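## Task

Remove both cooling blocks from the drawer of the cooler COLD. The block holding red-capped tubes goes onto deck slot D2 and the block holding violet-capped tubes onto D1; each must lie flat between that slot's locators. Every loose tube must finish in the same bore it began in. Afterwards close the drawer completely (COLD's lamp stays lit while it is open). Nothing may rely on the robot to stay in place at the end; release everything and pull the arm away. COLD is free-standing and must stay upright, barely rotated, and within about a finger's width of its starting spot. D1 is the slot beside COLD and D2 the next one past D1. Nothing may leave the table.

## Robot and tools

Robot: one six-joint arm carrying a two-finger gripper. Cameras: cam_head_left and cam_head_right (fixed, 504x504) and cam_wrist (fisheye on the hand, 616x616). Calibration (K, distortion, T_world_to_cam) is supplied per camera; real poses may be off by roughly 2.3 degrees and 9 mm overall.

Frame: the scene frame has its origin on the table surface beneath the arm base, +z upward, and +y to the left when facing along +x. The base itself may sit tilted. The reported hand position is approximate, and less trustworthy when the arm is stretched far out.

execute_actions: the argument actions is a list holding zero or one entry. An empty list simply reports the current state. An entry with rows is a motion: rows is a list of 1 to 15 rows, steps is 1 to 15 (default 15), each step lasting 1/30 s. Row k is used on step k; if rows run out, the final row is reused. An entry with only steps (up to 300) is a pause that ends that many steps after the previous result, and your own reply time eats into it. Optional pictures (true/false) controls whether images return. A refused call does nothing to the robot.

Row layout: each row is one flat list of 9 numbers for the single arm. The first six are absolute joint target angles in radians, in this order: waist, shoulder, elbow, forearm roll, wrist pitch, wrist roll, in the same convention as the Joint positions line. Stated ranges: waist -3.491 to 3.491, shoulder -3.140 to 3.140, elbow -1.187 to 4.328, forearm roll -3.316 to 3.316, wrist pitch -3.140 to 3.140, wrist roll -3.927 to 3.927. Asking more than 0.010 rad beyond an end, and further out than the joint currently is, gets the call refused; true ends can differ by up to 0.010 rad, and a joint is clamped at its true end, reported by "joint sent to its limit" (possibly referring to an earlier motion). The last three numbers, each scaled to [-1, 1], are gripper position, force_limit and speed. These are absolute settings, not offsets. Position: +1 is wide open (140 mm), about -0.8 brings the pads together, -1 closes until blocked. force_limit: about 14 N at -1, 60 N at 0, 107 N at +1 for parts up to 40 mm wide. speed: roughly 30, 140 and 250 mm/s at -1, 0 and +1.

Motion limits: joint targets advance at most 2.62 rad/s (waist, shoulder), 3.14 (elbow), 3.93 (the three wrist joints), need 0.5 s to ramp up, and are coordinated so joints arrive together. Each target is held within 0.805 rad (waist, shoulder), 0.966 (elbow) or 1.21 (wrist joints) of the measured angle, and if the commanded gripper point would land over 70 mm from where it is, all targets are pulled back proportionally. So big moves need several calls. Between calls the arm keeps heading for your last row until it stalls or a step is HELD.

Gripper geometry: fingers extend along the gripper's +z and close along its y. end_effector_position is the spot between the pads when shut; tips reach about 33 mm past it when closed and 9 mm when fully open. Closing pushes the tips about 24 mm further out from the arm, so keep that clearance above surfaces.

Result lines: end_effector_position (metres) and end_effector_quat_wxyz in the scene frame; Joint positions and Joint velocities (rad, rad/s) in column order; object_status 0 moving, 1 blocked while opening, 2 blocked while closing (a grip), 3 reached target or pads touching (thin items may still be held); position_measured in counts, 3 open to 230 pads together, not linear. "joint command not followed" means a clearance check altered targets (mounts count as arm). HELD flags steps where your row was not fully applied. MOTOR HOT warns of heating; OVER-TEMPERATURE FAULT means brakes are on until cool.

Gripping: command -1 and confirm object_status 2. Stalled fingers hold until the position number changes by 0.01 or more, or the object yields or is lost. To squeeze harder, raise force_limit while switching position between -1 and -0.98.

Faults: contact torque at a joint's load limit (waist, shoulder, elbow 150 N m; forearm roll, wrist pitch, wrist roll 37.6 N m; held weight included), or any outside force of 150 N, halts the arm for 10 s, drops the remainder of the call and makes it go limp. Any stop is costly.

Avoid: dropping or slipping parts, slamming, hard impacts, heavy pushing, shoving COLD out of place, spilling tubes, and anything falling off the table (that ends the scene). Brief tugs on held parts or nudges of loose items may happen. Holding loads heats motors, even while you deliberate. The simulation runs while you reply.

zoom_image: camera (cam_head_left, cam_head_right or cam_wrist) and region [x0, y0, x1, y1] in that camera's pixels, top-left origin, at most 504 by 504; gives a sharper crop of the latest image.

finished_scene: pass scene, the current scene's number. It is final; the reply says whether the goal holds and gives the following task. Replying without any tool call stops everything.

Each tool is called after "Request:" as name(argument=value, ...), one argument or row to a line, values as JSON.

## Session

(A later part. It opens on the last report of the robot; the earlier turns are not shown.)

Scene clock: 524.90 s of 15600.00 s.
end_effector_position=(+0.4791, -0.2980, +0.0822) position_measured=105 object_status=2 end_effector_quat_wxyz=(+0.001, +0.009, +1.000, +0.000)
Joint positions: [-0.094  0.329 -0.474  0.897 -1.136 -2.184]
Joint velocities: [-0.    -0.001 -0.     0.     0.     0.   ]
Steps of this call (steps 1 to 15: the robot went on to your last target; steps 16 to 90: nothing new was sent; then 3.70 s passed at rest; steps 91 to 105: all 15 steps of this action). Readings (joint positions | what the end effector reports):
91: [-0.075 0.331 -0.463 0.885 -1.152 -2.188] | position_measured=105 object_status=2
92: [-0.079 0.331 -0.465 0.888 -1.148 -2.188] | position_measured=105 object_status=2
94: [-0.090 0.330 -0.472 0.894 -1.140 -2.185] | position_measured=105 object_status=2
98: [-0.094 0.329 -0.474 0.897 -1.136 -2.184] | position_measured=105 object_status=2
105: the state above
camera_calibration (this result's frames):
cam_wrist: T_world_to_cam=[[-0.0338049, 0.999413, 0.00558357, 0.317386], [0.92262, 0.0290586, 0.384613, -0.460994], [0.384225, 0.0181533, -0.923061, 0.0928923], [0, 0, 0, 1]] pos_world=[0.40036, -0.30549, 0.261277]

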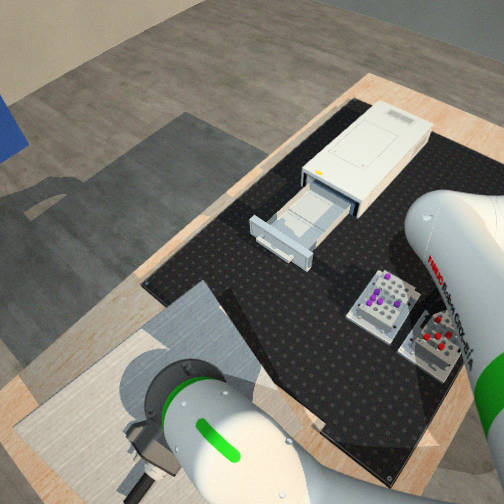

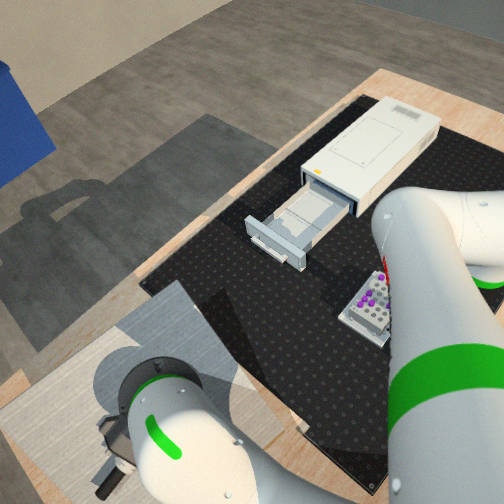

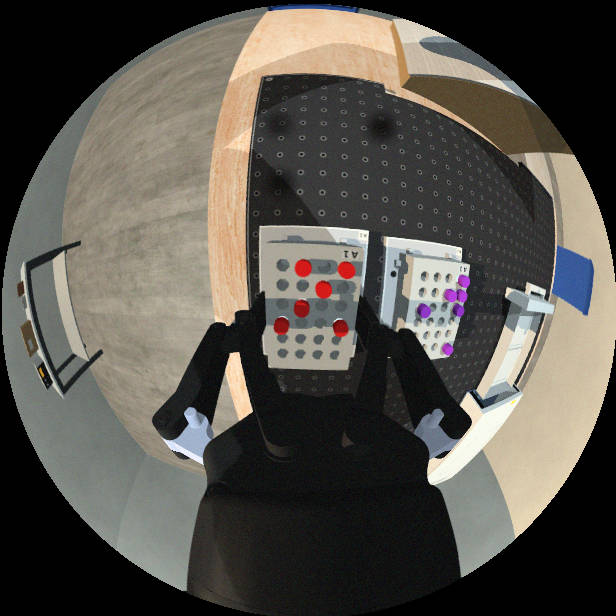

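Request:
execute_actions(
  actions=[
    {"rows":[[-0.094,0.333,-0.470,0.897,-1.136,-2.186,-1,0.6,-0.8],[-0.094,0.333,-0.470,0.897,-1.136,-2.186,-1,0.6,-0.8],[-0.094,0.333,-0.470,0.897,-1.136,-2.186,-1,0.6,-0.8],[-0.094,0.333,-0.470,0.897,-1.136,-2.186,-1,0.6,-0.8],[-0.1025,0.3375,-0.474,0.905,-1.126,-2.189,-1,0.6,-0.8]],"steps":15},
  ],
)

Request:
zoom_image(
  camera="cam_wrist",
  region=[230, 190, 410, 390],
)

Scene clock: 533.20 s of 15600.00 s.
end_effector_position=(+0.4808, -0.2979, +0.0772) position_measured=105 object_status=2 end_effector_quat_wxyz=(+0.001, +0.009, +1.000, +0.000)
Joint positions: [-0.102  0.337 -0.474  0.905 -1.126 -2.189]
Joint velocities: [-0.     0.    -0.     0.     0.    -0.001]
Steps of this call (steps 1 to 15: the robot went on to your last target; steps 16 to 90: nothing new was sent; then 4.80 s passed at rest; steps 91 to 105: all 15 steps of this action). Readings (joint positions | what the end effector reports):
91: [-0.094 0.329 -0.474 0.897 -1.136 -2.184] | position_measured=105 object_status=2
92: [-0.094 0.330 -0.473 0.897 -1.136 -2.184] | position_measured=105 object_status=2
94: [-0.094 0.332 -0.471 0.897 -1.136 -2.185] | position_measured=105 object_status=2
98: [-0.101 0.337 -0.473 0.903 -1.128 -2.188] | position_measured=105 object_status=2
105: the state above
camera_calibration (this result's frames):
cam_wrist: T_world_to_cam=[[-0.0322981, 0.999464, 0.00531143, 0.316597], [0.922524, 0.0277661, 0.384939, -0.461054], [0.384586, 0.0173327, -0.922927, 0.087174], [0, 0, 0, 1]] pos_world=[0.402033, -0.305137, 0.256251]

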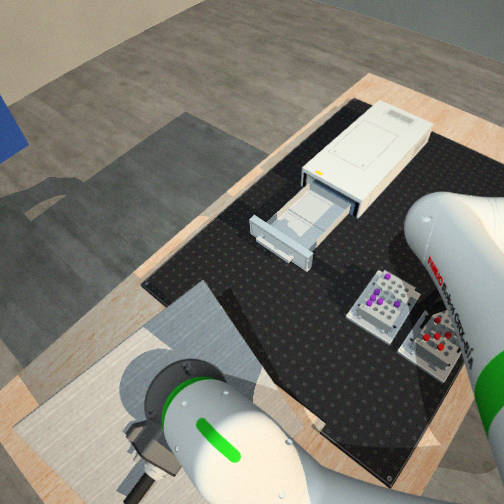

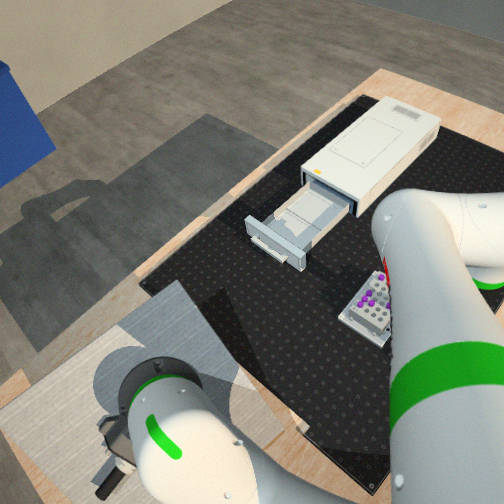

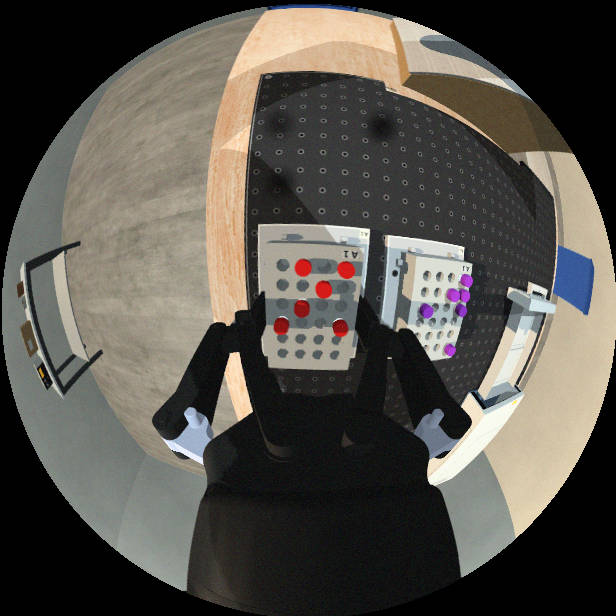

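Region (230, 190, 410, 390) of cam_wrist's 616x616 image, scaled by 2.520, with more detail than that image has; it fills the left 454 columns of this view, and the rest is white.

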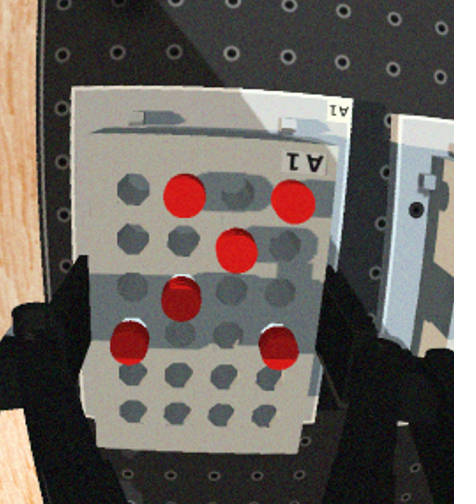

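Request:
execute_actions(
  actions=[
    {"rows":[[-0.101,0.339,-0.475,0.905,-1.125,-2.192,-1,0.6,-0.8],[-0.101,0.339,-0.475,0.905,-1.125,-2.192,-1,0.6,-0.8],[-0.101,0.339,-0.475,0.905,-1.125,-2.192,-1,0.6,-0.8],[-0.101,0.339,-0.475,0.905,-1.125,-2.192,-1,0.6,-0.8],[-0.1045,0.341,-0.477,0.9085,-1.121,-2.193,-1,0.6,-0.8],[-0.1045,0.341,-0.477,0.9085,-1.121,-2.193,-1,0.6,-0.8],[-0.1045,0.341,-0.477,0.9085,-1.121,-2.193,-1,0.6,-0.8],[-0.108,0.343,-0.479,0.912,-1.1165,-2.194,-1,0.6,-0.8],[-0.108,0.343,-0.479,0.912,-1.1165,-2.194,-1,0.6,-0.8],[-0.108,0.343,-0.479,0.912,-1.1165,-2.194,-1,0.6,-0.8],[-0.1105,0.3445,-0.4805,0.9145,-1.1135,-2.195,-1,0.6,-0.8]],"steps":15},
  ],
  pictures=false,
)

Request:
execute_actions(
  actions=[
    {"steps":6},
  ],
)

Request:
zoom_image(
  camera="cam_wrist",
  region=[230, 190, 410, 390],
)

Scene clock: 546.07 s of 15600.00 s.
end_effector_position=(+0.4806, -0.2962, +0.0713) position_measured=105 object_status=2 end_effector_quat_wxyz=(+0.000, +0.008, +1.000, -0.000)
Joint positions: [-0.11   0.344 -0.481  0.914 -1.114 -2.195]
Joint velocities: [-0.004  0.004 -0.003  0.006  0.009 -0.002]
Steps of this call (steps 1 to 15: the robot went on to your last target; steps 16 to 90: nothing new was sent; then 9.37 s passed at rest; steps 91 to 105: all 15 steps of this action). Readings (joint positions | what the end effector reports):
91: [-0.103 0.338 -0.474 0.905 -1.126 -2.189] | position_measured=105 object_status=2
92: [-0.102 0.338 -0.474 0.905 -1.126 -2.190] | position_measured=105 object_status=2
94: [-0.102 0.339 -0.475 0.905 -1.125 -2.191] | position_measured=105 object_status=2
98: [-0.104 0.341 -0.477 0.908 -1.122 -2.193] | position_measured=105 object_status=2
105: the state above

Scene clock: 546.27 s of 15600.00 s.
end_effector_position=(+0.4807, -0.2962, +0.0712) position_measured=105 object_status=2 end_effector_quat_wxyz=(+0.001, +0.008, +1.000, -0.000)
Joint positions: [-0.11   0.344 -0.481  0.914 -1.114 -2.195]
Joint velocities: [-0.    -0.     0.     0.001  0.001 -0.001]
Steps of this call (steps 1 to 6: the robot went on to your last target). Readings (joint positions | what the end effector reports):
1: [-0.110 0.344 -0.481 0.914 -1.114 -2.195] | position_measured=105 object_status=2
2: [-0.110 0.344 -0.481 0.914 -1.114 -2.195] | position_measured=105 object_status=2
4: [-0.110 0.344 -0.481 0.914 -1.114 -2.195] | position_measured=105 object_status=2
6: the state above
camera_calibration (this result's frames):
cam_wrist: T_world_to_cam=[[-0.0345213, 0.999391, 0.00511622, 0.316013], [0.922523, 0.0298963, 0.384781, -0.458035], [0.384394, 0.018003, -0.922994, 0.0818907], [0, 0, 0, 1]] pos_world=[0.401979, -0.303601, 0.250211]

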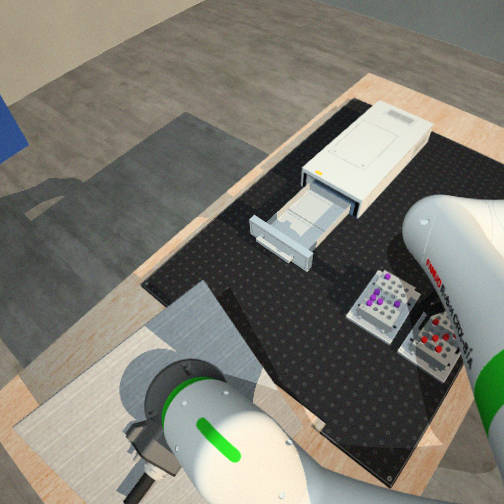

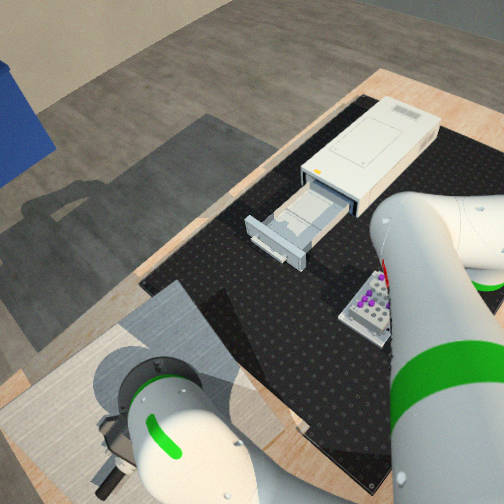

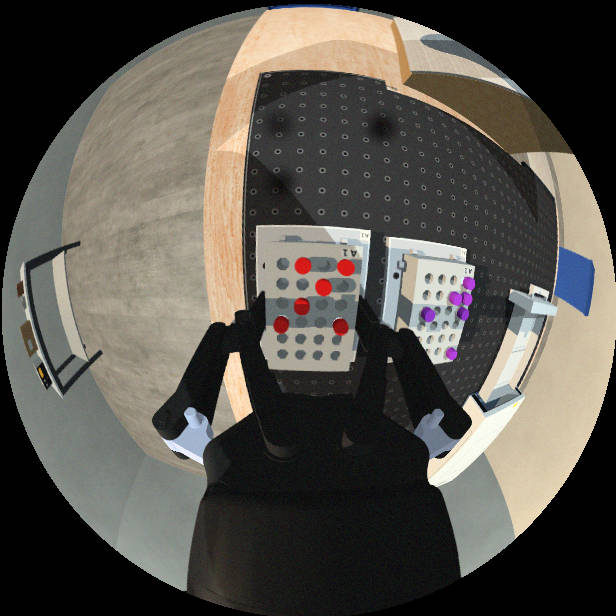

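Region (230, 190, 410, 390) of cam_wrist's 616x616 image, scaled by 2.520, with more detail than that image has; it fills the left 454 columns of this view, and the rest is white.

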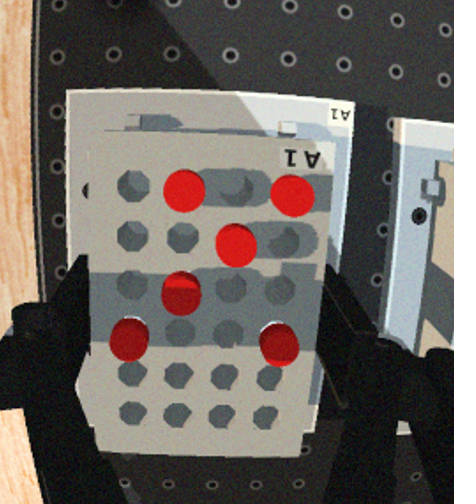

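Same tilt as before; release and check.

Request:
execute_actions(
  actions=[
    {"rows":[[-0.1105,0.3445,-0.4805,0.9145,-1.1135,-2.195,0.45,0.6,-0.8]],"steps":15},
  ],
  pictures=false,
)

Request:
execute_actions(
  actions=[
    {"steps":10},
  ],
)

Request:
zoom_image(
  camera="cam_wrist",
  region=[230, 190, 410, 390],
)

Scene clock: 556.33 s of 15600.00 s.
end_effector_position=(+0.4809, -0.2962, +0.0712) position_measured=72 object_status=0 end_effector_quat_wxyz=(+0.001, +0.009, +1.000, -0.000)
Joint positions: [-0.111  0.345 -0.48   0.914 -1.113 -2.195]
Joint velocities: [ 0.    -0.001 -0.001 -0.    -0.    -0.001]
Steps of this call (steps 1 to 15: the robot went on to your last target; steps 16 to 90: nothing new was sent; then 6.57 s passed at rest; steps 91 to 105: all 15 steps of this action). Readings (joint positions | what the end effector reports):
91: [-0.111 0.345 -0.481 0.915 -1.113 -2.195] | position_measured=105 object_status=0
92: [-0.111 0.345 -0.480 0.915 -1.113 -2.195] | position_measured=105 object_status=0
94: [-0.111 0.345 -0.480 0.915 -1.111 -2.195] | position_measured=98 object_status=0
98: [-0.111 0.345 -0.480 0.915 -1.113 -2.195] | position_measured=86 object_status=0
105: the state above

Scene clock: 556.67 s of 15600.00 s.
end_effector_position=(+0.4808, -0.2962, +0.0712) position_measured=72 object_status=3 end_effector_quat_wxyz=(+0.001, +0.008, +1.000, -0.000)
Joint positions: [-0.11   0.344 -0.48   0.914 -1.114 -2.195]
Joint velocities: [ 0.     0.001 -0.     0.    -0.     0.   ]
Steps of this call (steps 1 to 10: the robot went on to your last target). Readings (joint positions | what the end effector reports):
1: [-0.111 0.345 -0.480 0.914 -1.113 -2.195] | position_measured=72 object_status=0
2: [-0.111 0.345 -0.480 0.914 -1.113 -2.195] | position_measured=72 object_status=0
4: [-0.111 0.345 -0.480 0.914 -1.113 -2.195] | position_measured=72 object_status=3
8: [-0.111 0.345 -0.480 0.914 -1.114 -2.195] | position_measured=72 object_status=3
10: the state above
camera_calibration (this result's frames):
cam_wrist: T_world_to_cam=[[-0.0344136, 0.999394, 0.00515784, 0.315957], [0.922487, 0.029779, 0.384877, -0.458121], [0.384491, 0.018003, -0.922953, 0.0818166], [0, 0, 0, 1]] pos_world=[0.402026, -0.303596, 0.250204]

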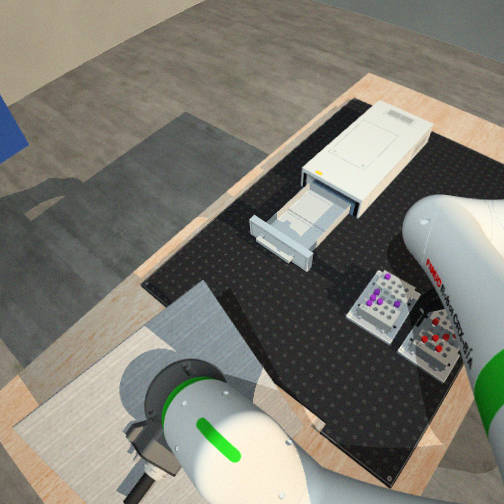

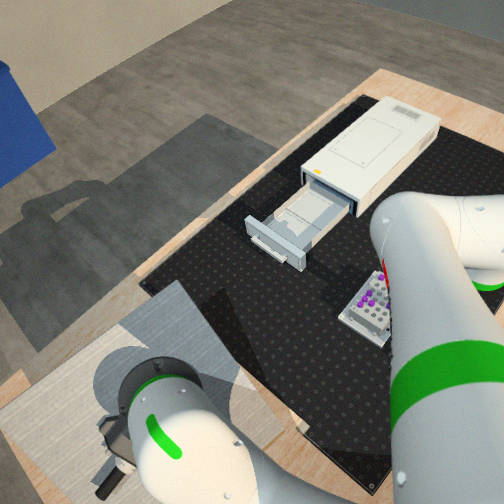

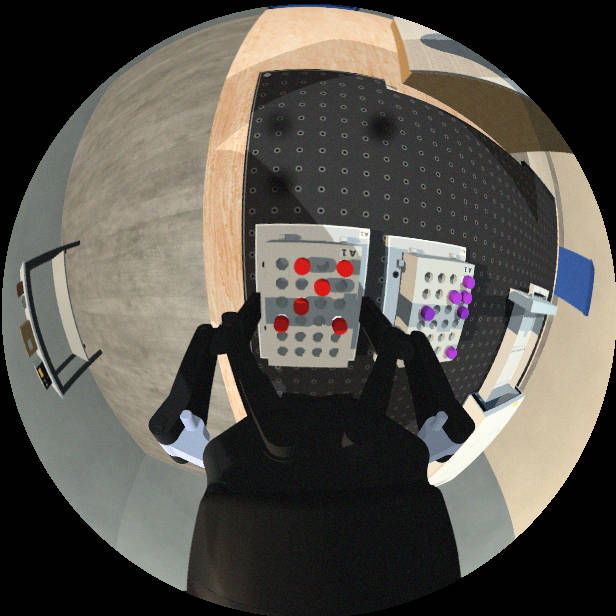

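Region (230, 190, 410, 390) of cam_wrist's 616x616 image, scaled by 2.520, with more detail than that image has; it fills the left 454 columns of this view, and the rest is white.

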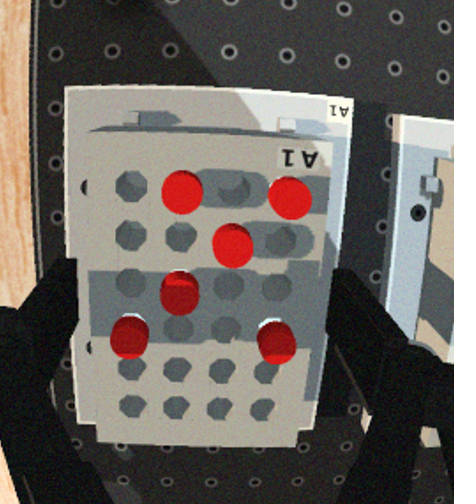

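Request:
execute_actions(
  actions=[
    {"rows":[[0.055,0.28,-0.38,0.783,-1.317,-2.15,0.45,0.6,-0.8]],"steps":15},
  ],
  pictures=false,
)

Request:
execute_actions(
  actions=[
    {"rows":[[0.708,0.8646,-0.308,0.4665,-1.1445,-2.794,1,0.6,0]],"steps":15},
  ],
  pictures=false,
)

Request:
execute_actions(
  actions=[
    {"steps":40},
  ],
  pictures=false,
)

Request:
execute_actions(
  actions=[
    {"rows":[[0.635,0.93,-0.392,0.575,-1.005,-2.86,1,0.6,0]],"steps":15},
  ],
)

Scene clock: 568.40 s of 15600.00 s.
end_effector_position=(+0.4809, -0.2903, +0.1673) position_measured=72 object_status=3 end_effector_quat_wxyz=(-0.002, +0.009, +1.000, +0.000)
Joint positions: [ 0.055  0.28  -0.38   0.783 -1.317 -2.15 ]
Joint velocities: [ 0.005 -0.002  0.003 -0.003 -0.004  0.002]
Steps of this call (steps 1 to 15: the robot went on to your last target; steps 16 to 90: nothing new was sent; then 8.23 s passed at rest; steps 91 to 105: all 15 steps of this action). Readings (joint positions | what the end effector reports):
91: [-0.110 0.344 -0.480 0.914 -1.114 -2.195] | position_measured=72 object_status=3
92: [-0.106 0.343 -0.479 0.911 -1.119 -2.194] | position_measured=72 object_status=3
94: [-0.081 0.333 -0.463 0.891 -1.150 -2.187] | position_measured=72 object_status=3
98: [0.012 0.297 -0.406 0.818 -1.263 -2.162] | position_measured=72 object_status=3
105: the state above

Scene clock: 568.90 s of 15600.00 s.
end_effector_position=(+0.5060, -0.1030, +0.1820) position_measured=3 object_status=0 end_effector_quat_wxyz=(+0.006, -0.002, +1.000, +0.023)
Joint positions: [ 0.3    0.5   -0.353  0.664 -1.251 -2.392]
Joint velocities: [ 0.586  0.525  0.065 -0.282  0.152 -0.575]
Steps of this call (steps 1 to 15: all 15 steps of this action). Readings (joint positions | what the end effector reports):
1: [0.055 0.280 -0.380 0.783 -1.317 -2.150] | position_measured=72 object_status=0
2: [0.059 0.283 -0.379 0.781 -1.315 -2.154] | position_measured=67 object_status=0
4: [0.085 0.306 -0.377 0.768 -1.307 -2.180] | position_measured=52 object_status=0
8: [0.164 0.378 -0.368 0.730 -1.287 -2.258] | position_measured=22 object_status=0
15: the state above

Scene clock: 570.23 s of 15600.00 s.
end_effector_position=(+0.4205, +0.1542, +0.1694) position_measured=3 object_status=3 end_effector_quat_wxyz=(+0.000, +0.008, +1.000, +0.000)
Joint positions: [ 0.708  0.865 -0.308  0.466 -1.144 -2.794]
Joint velocities: [ 0.    -0.001 -0.     0.    -0.    -0.001]
Steps of this call (steps 1 to 40: the robot went on to your last target). Readings (joint positions | what the end effector reports):
1: [0.320 0.518 -0.351 0.654 -1.246 -2.412] | position_measured=3 object_status=0
2: [0.340 0.535 -0.349 0.645 -1.241 -2.432] | position_measured=3 object_status=3
4: [0.381 0.572 -0.344 0.625 -1.230 -2.471] | position_measured=3 object_status=3
8: [0.463 0.645 -0.335 0.585 -1.209 -2.552] | position_measured=3 object_status=3
40: the state above

Scene clock: 570.73 s of 15600.00 s.
end_effector_position=(+0.4252, +0.1521, +0.1021) position_measured=3 object_status=3 end_effector_quat_wxyz=(+0.004, +0.008, +1.000, -0.002)
Joint positions: [ 0.635  0.93  -0.392  0.575 -1.005 -2.86 ]
Joint velocities: [-0.001  0.    -0.001  0.001  0.001 -0.   ]
Steps of this call (steps 1 to 15: all 15 steps of this action). Readings (joint positions | what the end effector reports):
1: [0.708 0.865 -0.308 0.467 -1.144 -2.794] | position_measured=3 object_status=3
2: [0.705 0.867 -0.311 0.472 -1.138 -2.797] | position_measured=3 object_status=3
4: [0.685 0.885 -0.334 0.502 -1.100 -2.815] | position_measured=3 object_status=3
8: [0.638 0.927 -0.388 0.569 -1.012 -2.857] | position_measured=3 object_status=3
15: the state above
camera_calibration (this result's frames):
cam_wrist: T_world_to_cam=[[-0.0347783, 0.999394, 0.00173911, -0.133646], [0.919943, 0.0313334, 0.390798, -0.431803], [0.390507, 0.0151912, -0.920475, 0.12124], [0, 0, 0, 1]] pos_world=[0.345241, 0.145253, 0.280579]

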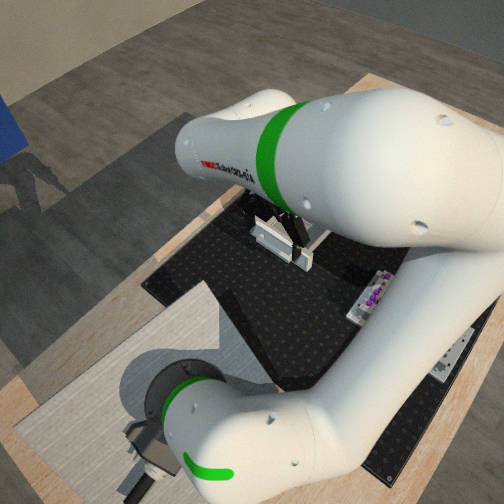

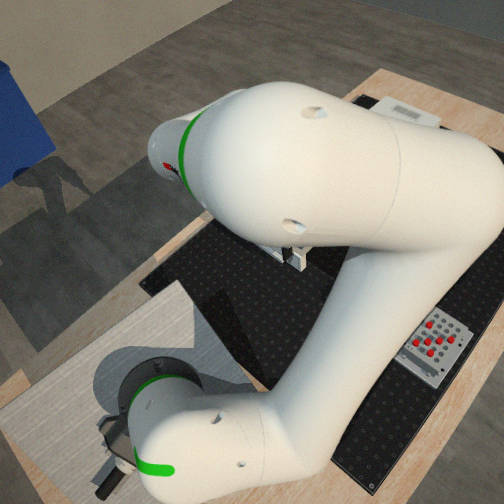

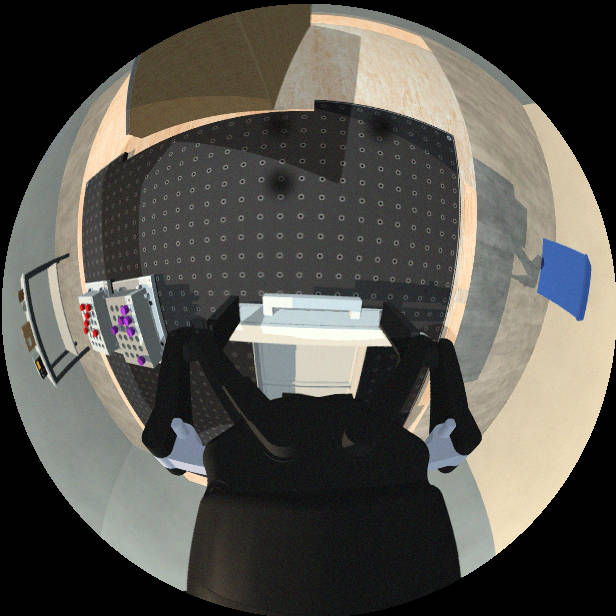

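Request:
execute_actions(
  actions=[
    {"rows":[[0.5755,0.9881,-0.4278,0.6544,-0.919,-2.908,1,0.6,0]],"steps":15},
  ],
  pictures=false,
)

Request:
execute_actions(
  actions=[
    {"rows":[[0.5755,0.9881,-0.4278,0.6544,-0.919,-2.908,-1,0.6,-0.5]],"steps":15},
  ],
  pictures=false,
)

Request:
execute_actions(
  actions=[
    {"steps":12},
  ],
)

Scene clock: 577.53 s of 15600.00 s.
end_effector_position=(+0.4258, +0.1544, +0.0559) position_measured=3 object_status=3 end_effector_quat_wxyz=(+0.000, +0.008, +1.000, +0.001)
Joint positions: [ 0.576  0.988 -0.428  0.654 -0.919 -2.908]
Joint velocities: [-0.     0.001 -0.     0.001  0.     0.   ]
Steps of this call (steps 1 to 15: the robot went on to your last target; steps 16 to 90: nothing new was sent; then 3.30 s passed at rest; steps 91 to 105: all 15 steps of this action). Readings (joint positions | what the end effector reports):
91: [0.635 0.930 -0.392 0.576 -1.004 -2.860] | position_measured=3 object_status=3
92: [0.631 0.934 -0.394 0.581 -0.998 -2.864] | position_measured=3 object_status=3
94: [0.606 0.958 -0.409 0.613 -0.963 -2.883] | position_measured=3 object_status=3
98: [0.577 0.987 -0.427 0.653 -0.921 -2.907] | position_measured=3 object_status=3
105: the state above

Scene clock: 578.03 s of 15600.00 s.
end_effector_position=(+0.4259, +0.1544, +0.0559) position_measured=65 object_status=0 end_effector_quat_wxyz=(+0.000, +0.008, +1.000, +0.001)
Joint positions: [ 0.575  0.988 -0.428  0.655 -0.919 -2.908]
Joint velocities: [ 0.  0.  0. -0. -0.  0.]
Steps of this call (steps 1 to 15: all 15 steps of this action). Readings (joint positions | what the end effector reports):
1: [0.576 0.988 -0.428 0.654 -0.919 -2.908] | position_measured=3 object_status=0
2: [0.576 0.988 -0.428 0.654 -0.919 -2.908] | position_measured=6 object_status=0
4: [0.576 0.988 -0.428 0.654 -0.919 -2.908] | position_measured=15 object_status=0
8: [0.576 0.988 -0.428 0.654 -0.919 -2.908] | position_measured=34 object_status=0
15: the state above

Scene clock: 578.43 s of 15600.00 s.
end_effector_position=(+0.4258, +0.1544, +0.0559) position_measured=65 object_status=2 end_effector_quat_wxyz=(+0.000, +0.008, +1.000, +0.001)
Joint positions: [ 0.575  0.988 -0.428  0.654 -0.919 -2.908]
Joint velocities: [ 0.    -0.    -0.     0.001 -0.    -0.001]
Steps of this call (steps 1 to 12: the robot went on to your last target). Readings (joint positions | what the end effector reports):
1: [0.576 0.988 -0.428 0.655 -0.919 -2.908] | position_measured=65 object_status=0
2: [0.576 0.988 -0.428 0.655 -0.919 -2.908] | position_measured=65 object_status=0
4: [0.575 0.988 -0.428 0.655 -0.919 -2.908] | position_measured=65 object_status=0
8: [0.576 0.988 -0.428 0.654 -0.919 -2.908] | position_measured=65 object_status=2
12: the state above
camera_calibration (this result's frames):
cam_wrist: T_world_to_cam=[[-0.0351597, 0.999361, 0.0064396, -0.135862], [0.922741, 0.0299881, 0.384251, -0.415046], [0.383812, 0.0194522, -0.923206, 0.0808135], [0, 0, 0, 1]] pos_world=[0.347186, 0.146649, 0.234964]

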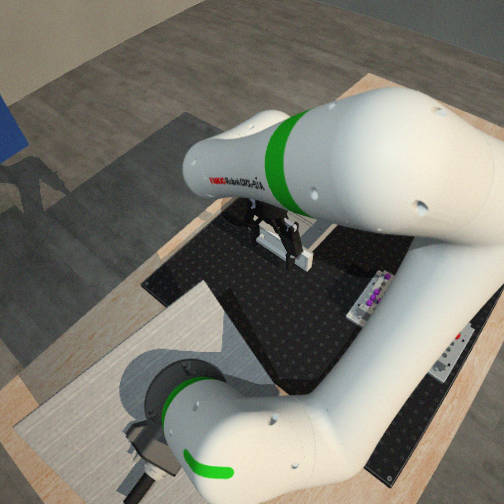

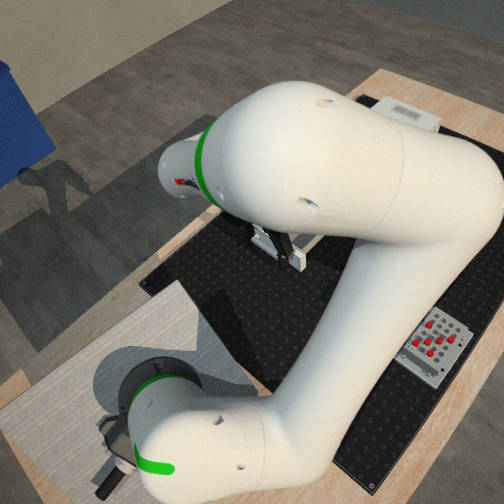

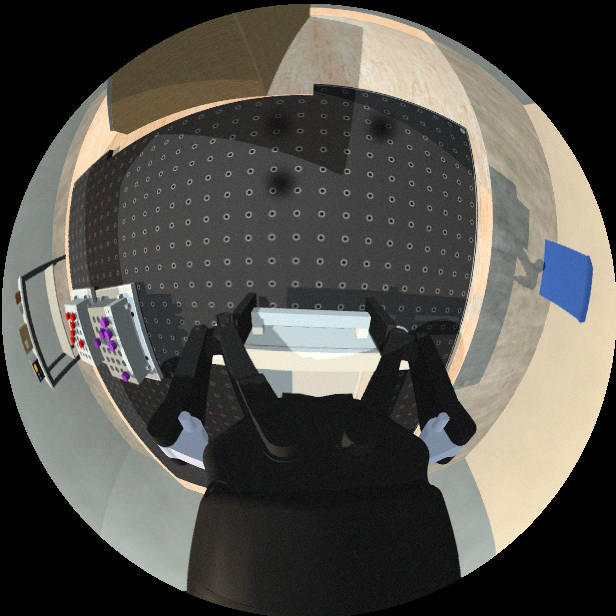

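Push along the waypoints.

Request:
execute_actions(
  actions=[
    {"rows":[[0.5288,1.0159,-0.3511,0.6733,-0.9521,-2.862,-1,0.6,-0.5]],"steps":9},
  ],
  pictures=false,
)

Request:
execute_actions(
  actions=[
    {"rows":[[0.487,1.0491,-0.2657,0.6867,-0.987,-2.8135,-1,0.6,-0.5]],"steps":9},
  ],
  pictures=false,
)

Request:
execute_actions(
  actions=[
    {"rows":[[0.451,1.0859,-0.1752,0.695,-1.0219,-2.764,-1,0.6,-0.5]],"steps":9},
  ],
  pictures=false,
)

Request:
execute_actions(
  actions=[
    {"rows":[[0.4124,1.137,-0.055,0.699,-1.0665,-2.701,-1,0.6,-0.5]],"steps":10},
  ],
  pictures=false,
)

Request:
execute_actions(
  actions=[
    {"rows":[[0.3756,1.1975,0.0844,0.7008,-1.1177,-2.63,-1,0.6,-0.5]],"steps":10},
  ],
  pictures=false,
)

Request:
execute_actions(
  actions=[
    {"rows":[[0.3616,1.228,0.153,0.70,-1.143,-2.598,-1,0.6,-0.5],[0.3616,1.228,0.153,0.70,-1.143,-2.598,-1,0.6,-0.5],[0.3616,1.228,0.153,0.70,-1.143,-2.598,-1,0.6,-0.5],[0.3616,1.228,0.153,0.70,-1.143,-2.598,-1,0.6,-0.5],[0.3616,1.228,0.153,0.70,-1.143,-2.598,-1,0.6,-0.5],[0.3546,1.244,0.188,0.6994,-1.156,-2.581,-1,0.6,-0.5],[0.3546,1.244,0.188,0.6994,-1.156,-2.581,-1,0.6,-0.5],[0.3546,1.244,0.188,0.6994,-1.156,-2.581,-1,0.6,-0.5],[0.3546,1.244,0.188,0.6994,-1.156,-2.581,-1,0.6,-0.5],[0.3477,1.2602,0.2238,0.6988,-1.1688,-2.565,-1,0.6,-0.5]],"steps":15},
  ],
)

Request:
zoom_image(
  camera="cam_head_right",
  region=[360, 80, 460, 150],
)

Scene clock: 599.10 s of 15600.00 s.
end_effector_position=(+0.4575, +0.1532, +0.0560) position_measured=65 object_status=2 end_effector_quat_wxyz=(+0.000, +0.008, +1.000, +0.001)
Joint positions: [ 0.529  1.016 -0.352  0.673 -0.952 -2.862]
Joint velocities: [-0.007  0.005  0.01   0.003 -0.007  0.009]
Steps of this call (steps 1 to 15: the robot went on to your last target; steps 16 to 90: nothing new was sent; then 17.37 s passed at rest; steps 91 to 99: all 9 steps of this action). Readings (joint positions | what the end effector reports):
91: [0.575 0.988 -0.428 0.654 -0.919 -2.908] | position_measured=65 object_status=2
92: [0.572 0.990 -0.423 0.655 -0.921 -2.905] | position_measured=65 object_status=2
94: [0.554 1.001 -0.393 0.663 -0.934 -2.887] | position_measured=65 object_status=2
98: [0.530 1.015 -0.352 0.673 -0.951 -2.863] | position_measured=65 object_status=2
99: the state above

Scene clock: 599.40 s of 15600.00 s.
end_effector_position=(+0.4903, +0.1521, +0.0561) position_measured=65 object_status=2 end_effector_quat_wxyz=(+0.000, +0.008, +1.000, +0.001)
Joint positions: [ 0.488  1.049 -0.266  0.686 -0.987 -2.814]
Joint velocities: [-0.006  0.006  0.012  0.002 -0.009  0.008]
Steps of this call (steps 1 to 9: all 9 steps of this action). Readings (joint positions | what the end effector reports):
1: [0.529 1.016 -0.351 0.673 -0.952 -2.862] | position_measured=65 object_status=2
2: [0.526 1.018 -0.346 0.674 -0.954 -2.859] | position_measured=65 object_status=2
4: [0.511 1.030 -0.316 0.679 -0.967 -2.842] | position_measured=65 object_status=2
8: [0.488 1.048 -0.267 0.686 -0.986 -2.815] | position_measured=65 object_status=2
9: the state above

Scene clock: 599.70 s of 15600.00 s.
end_effector_position=(+0.5224, +0.1514, +0.0561) position_measured=65 object_status=2 end_effector_quat_wxyz=(+0.001, +0.008, +1.000, +0.001)
Joint positions: [ 0.451  1.086 -0.176  0.695 -1.021 -2.764]
Joint velocities: [-0.005  0.008  0.014  0.001 -0.01   0.009]
Steps of this call (steps 1 to 9: all 9 steps of this action). Readings (joint positions | what the end effector reports):
1: [0.487 1.049 -0.266 0.687 -0.987 -2.813] | position_measured=65 object_status=2
2: [0.485 1.051 -0.261 0.687 -0.989 -2.811] | position_measured=65 object_status=2
4: [0.473 1.064 -0.230 0.690 -1.001 -2.794] | position_measured=65 object_status=2
8: [0.452 1.085 -0.177 0.695 -1.021 -2.765] | position_measured=65 object_status=2
9: the state above

Scene clock: 600.03 s of 15600.00 s.
end_effector_position=(+0.5615, +0.1511, +0.0560) position_measured=65 object_status=2 end_effector_quat_wxyz=(+0.000, +0.008, +1.000, +0.001)
Joint positions: [ 0.413  1.137 -0.056  0.699 -1.066 -2.701]
Joint velocities: [-0.003  0.007  0.012  0.    -0.009  0.007]
Steps of this call (steps 1 to 10: all 10 steps of this action). Readings (joint positions | what the end effector reports):
1: [0.451 1.086 -0.175 0.695 -1.022 -2.764] | position_measured=65 object_status=2
2: [0.449 1.088 -0.170 0.695 -1.024 -2.761] | position_measured=65 object_status=2
4: [0.439 1.101 -0.139 0.696 -1.036 -2.745] | position_measured=65 object_status=2
8: [0.415 1.134 -0.062 0.699 -1.064 -2.705] | position_measured=65 object_status=2
10: the state above

Scene clock: 600.37 s of 15600.00 s.
end_effector_position=(+0.6031, +0.1500, +0.0559) position_measured=65 object_status=2 end_effector_quat_wxyz=(+0.001, +0.008, +1.000, +0.001)
Joint positions: [ 0.376  1.197  0.084  0.701 -1.117 -2.631]
Joint velocities: [-0.01   0.016  0.037  0.001 -0.019  0.02 ]
Steps of this call (steps 1 to 10: all 10 steps of this action). Readings (joint positions | what the end effector reports):
1: [0.413 1.137 -0.055 0.699 -1.067 -2.701] | position_measured=65 object_status=2
2: [0.411 1.139 -0.050 0.699 -1.069 -2.698] | position_measured=65 object_status=2
4: [0.403 1.153 -0.019 0.699 -1.080 -2.683] | position_measured=65 object_status=2
8: [0.379 1.191 0.071 0.701 -1.112 -2.637] | position_measured=65 object_status=2
10: the state above

Scene clock: 600.87 s of 15600.00 s.
end_effector_position=(+0.6396, +0.1494, +0.0559) position_measured=65 object_status=2 end_effector_quat_wxyz=(+0.000, +0.008, +1.000, -0.000)
Joint positions: [ 0.348  1.259  0.222  0.699 -1.168 -2.566]
Joint velocities: [-0.009  0.02   0.046  0.    -0.015  0.021]
Steps of this call (steps 1 to 15: all 15 steps of this action). Readings (joint positions | what the end effector reports):
1: [0.376 1.197 0.085 0.701 -1.118 -2.630] | position_measured=65 object_status=2
2: [0.375 1.200 0.090 0.701 -1.120 -2.628] | position_measured=65 object_status=2
4: [0.369 1.213 0.119 0.701 -1.130 -2.614] | position_measured=65 object_status=2
8: [0.359 1.235 0.168 0.700 -1.149 -2.591] | position_measured=65 object_status=2
15: the state above
camera_calibration (this result's frames):
cam_wrist: T_world_to_cam=[[-0.0361619, 0.999333, 0.00502437, -0.122651], [0.922568, 0.0314506, 0.384549, -0.612302], [0.384135, 0.0185414, -0.923091, -0.00122516], [0, 0, 0, 1]] pos_world=[0.560926, 0.141849, 0.234946]

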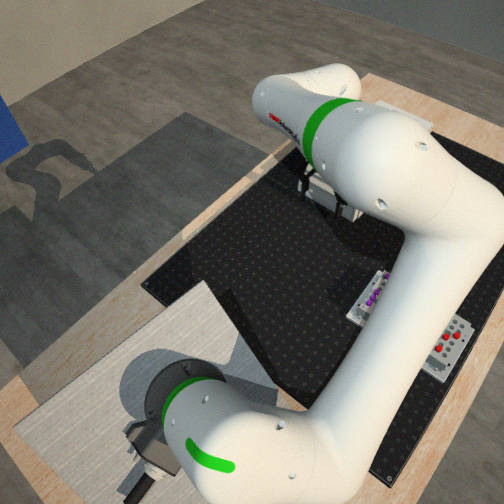

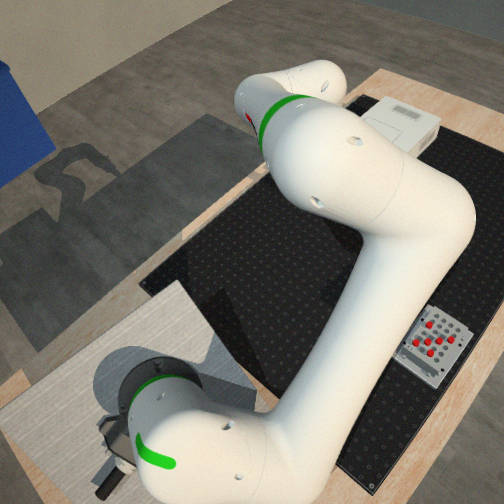

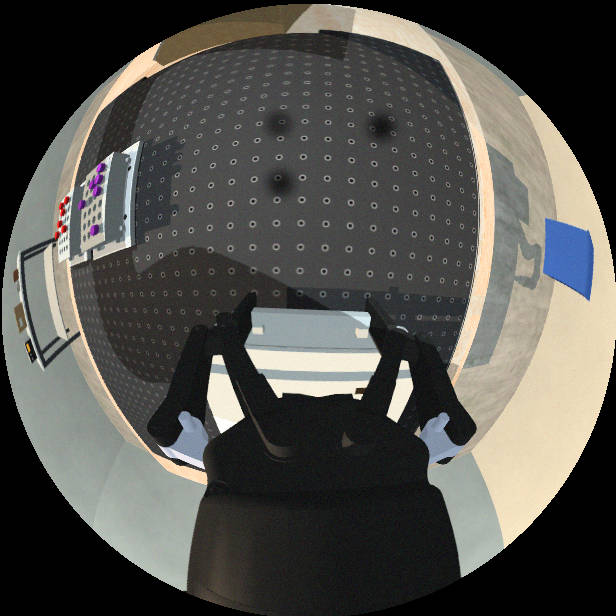

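Region (360, 80, 460, 150) of cam_head_right's 504x504 image, scaled by 5.040, with more detail than that image has; it fills the top 353 rows of this view, and the rest is white.

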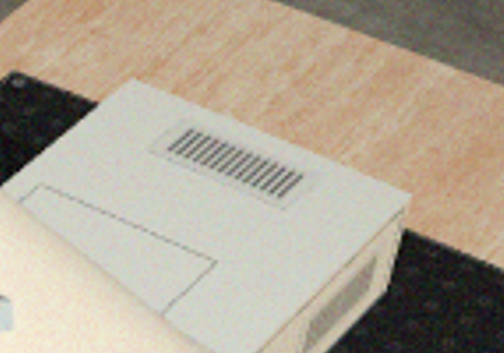

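Request:
execute_actions(
  actions=[
    {"rows":[[0.346,1.265,0.234,0.6985,-1.1725,-2.56,-1,0.6,-0.5],[0.346,1.265,0.234,0.6985,-1.1725,-2.56,-1,0.6,-0.5],[0.346,1.265,0.234,0.6985,-1.1725,-2.56,-1,0.6,-0.5],[0.3444,1.27,0.2447,0.698,-1.1764,-2.556,-1,0.6,-0.5],[0.3444,1.27,0.2447,0.698,-1.1764,-2.556,-1,0.6,-0.5],[0.3444,1.27,0.2447,0.698,-1.1764,-2.556,-1,0.6,-0.5],[0.3427,1.2747,0.255,0.6976,-1.18,-2.551,-1,0.6,-0.5],[0.3427,1.2747,0.255,0.6976,-1.18,-2.551,-1,0.6,-0.5],[0.3427,1.2747,0.255,0.6976,-1.18,-2.551,-1,0.6,-0.5],[0.341,1.2795,0.2656,0.6972,-1.184,-2.5467,-1,0.6,-0.5]],"steps":15},
  ],
)

Request:
zoom_image(
  camera="cam_head_right",
  region=[360, 80, 460, 150],
)

Scene clock: 612.27 s of 15600.00 s.
end_effector_position=(+0.6500, +0.1495, +0.0557) position_measured=65 object_status=2 end_effector_quat_wxyz=(+0.000, +0.008, +1.000, -0.000)
Joint positions: [ 0.341  1.279  0.265  0.698 -1.183 -2.547]
Joint velocities: [-0.     0.002  0.011 -0.007 -0.012  0.006]
Steps of this call (steps 1 to 15: the robot went on to your last target; steps 16 to 90: nothing new was sent; then 7.90 s passed at rest; steps 91 to 105: all 15 steps of this action). Readings (joint positions | what the end effector reports):
91: [0.348 1.260 0.224 0.699 -1.169 -2.565] | position_measured=65 object_status=2
92: [0.347 1.262 0.227 0.699 -1.170 -2.563] | position_measured=65 object_status=2
94: [0.346 1.264 0.232 0.698 -1.172 -2.561] | position_measured=65 object_status=2
98: [0.344 1.271 0.246 0.697 -1.178 -2.555] | position_measured=65 object_status=2
105: the state above
camera_calibration (this result's frames):
cam_wrist: T_world_to_cam=[[-0.0359643, 0.999342, 0.00475203, -0.12253], [0.922725, 0.0313802, 0.38418, -0.621847], [0.383778, 0.0182016, -0.923246, -0.00511656], [0, 0, 0, 1]] pos_world=[0.571351, 0.142056, 0.23476]

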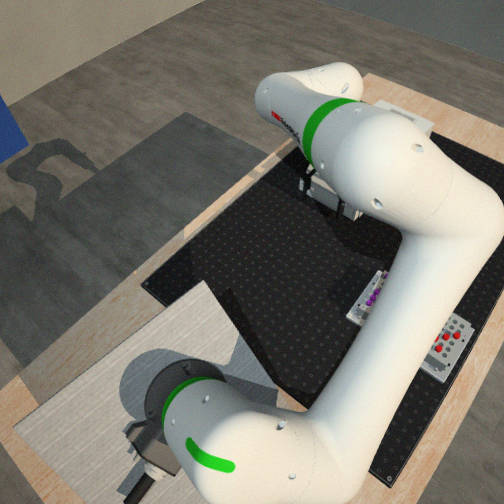

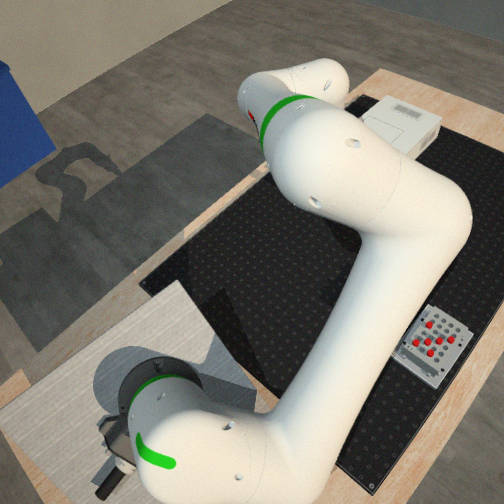

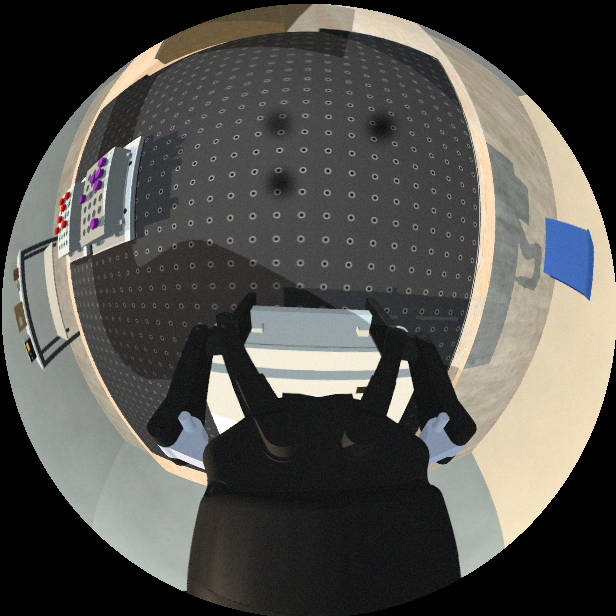

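Region (360, 80, 460, 150) of cam_head_right's 504x504 image, scaled by 5.040, with more detail than that image has; it fills the top 353 rows of this view, and the rest is white.

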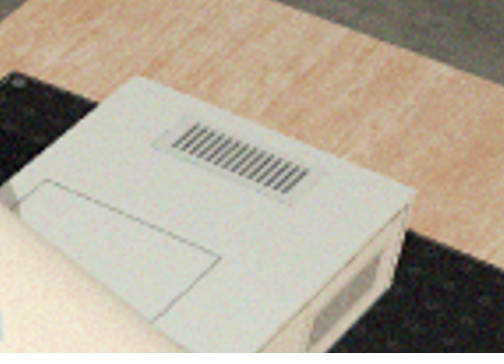

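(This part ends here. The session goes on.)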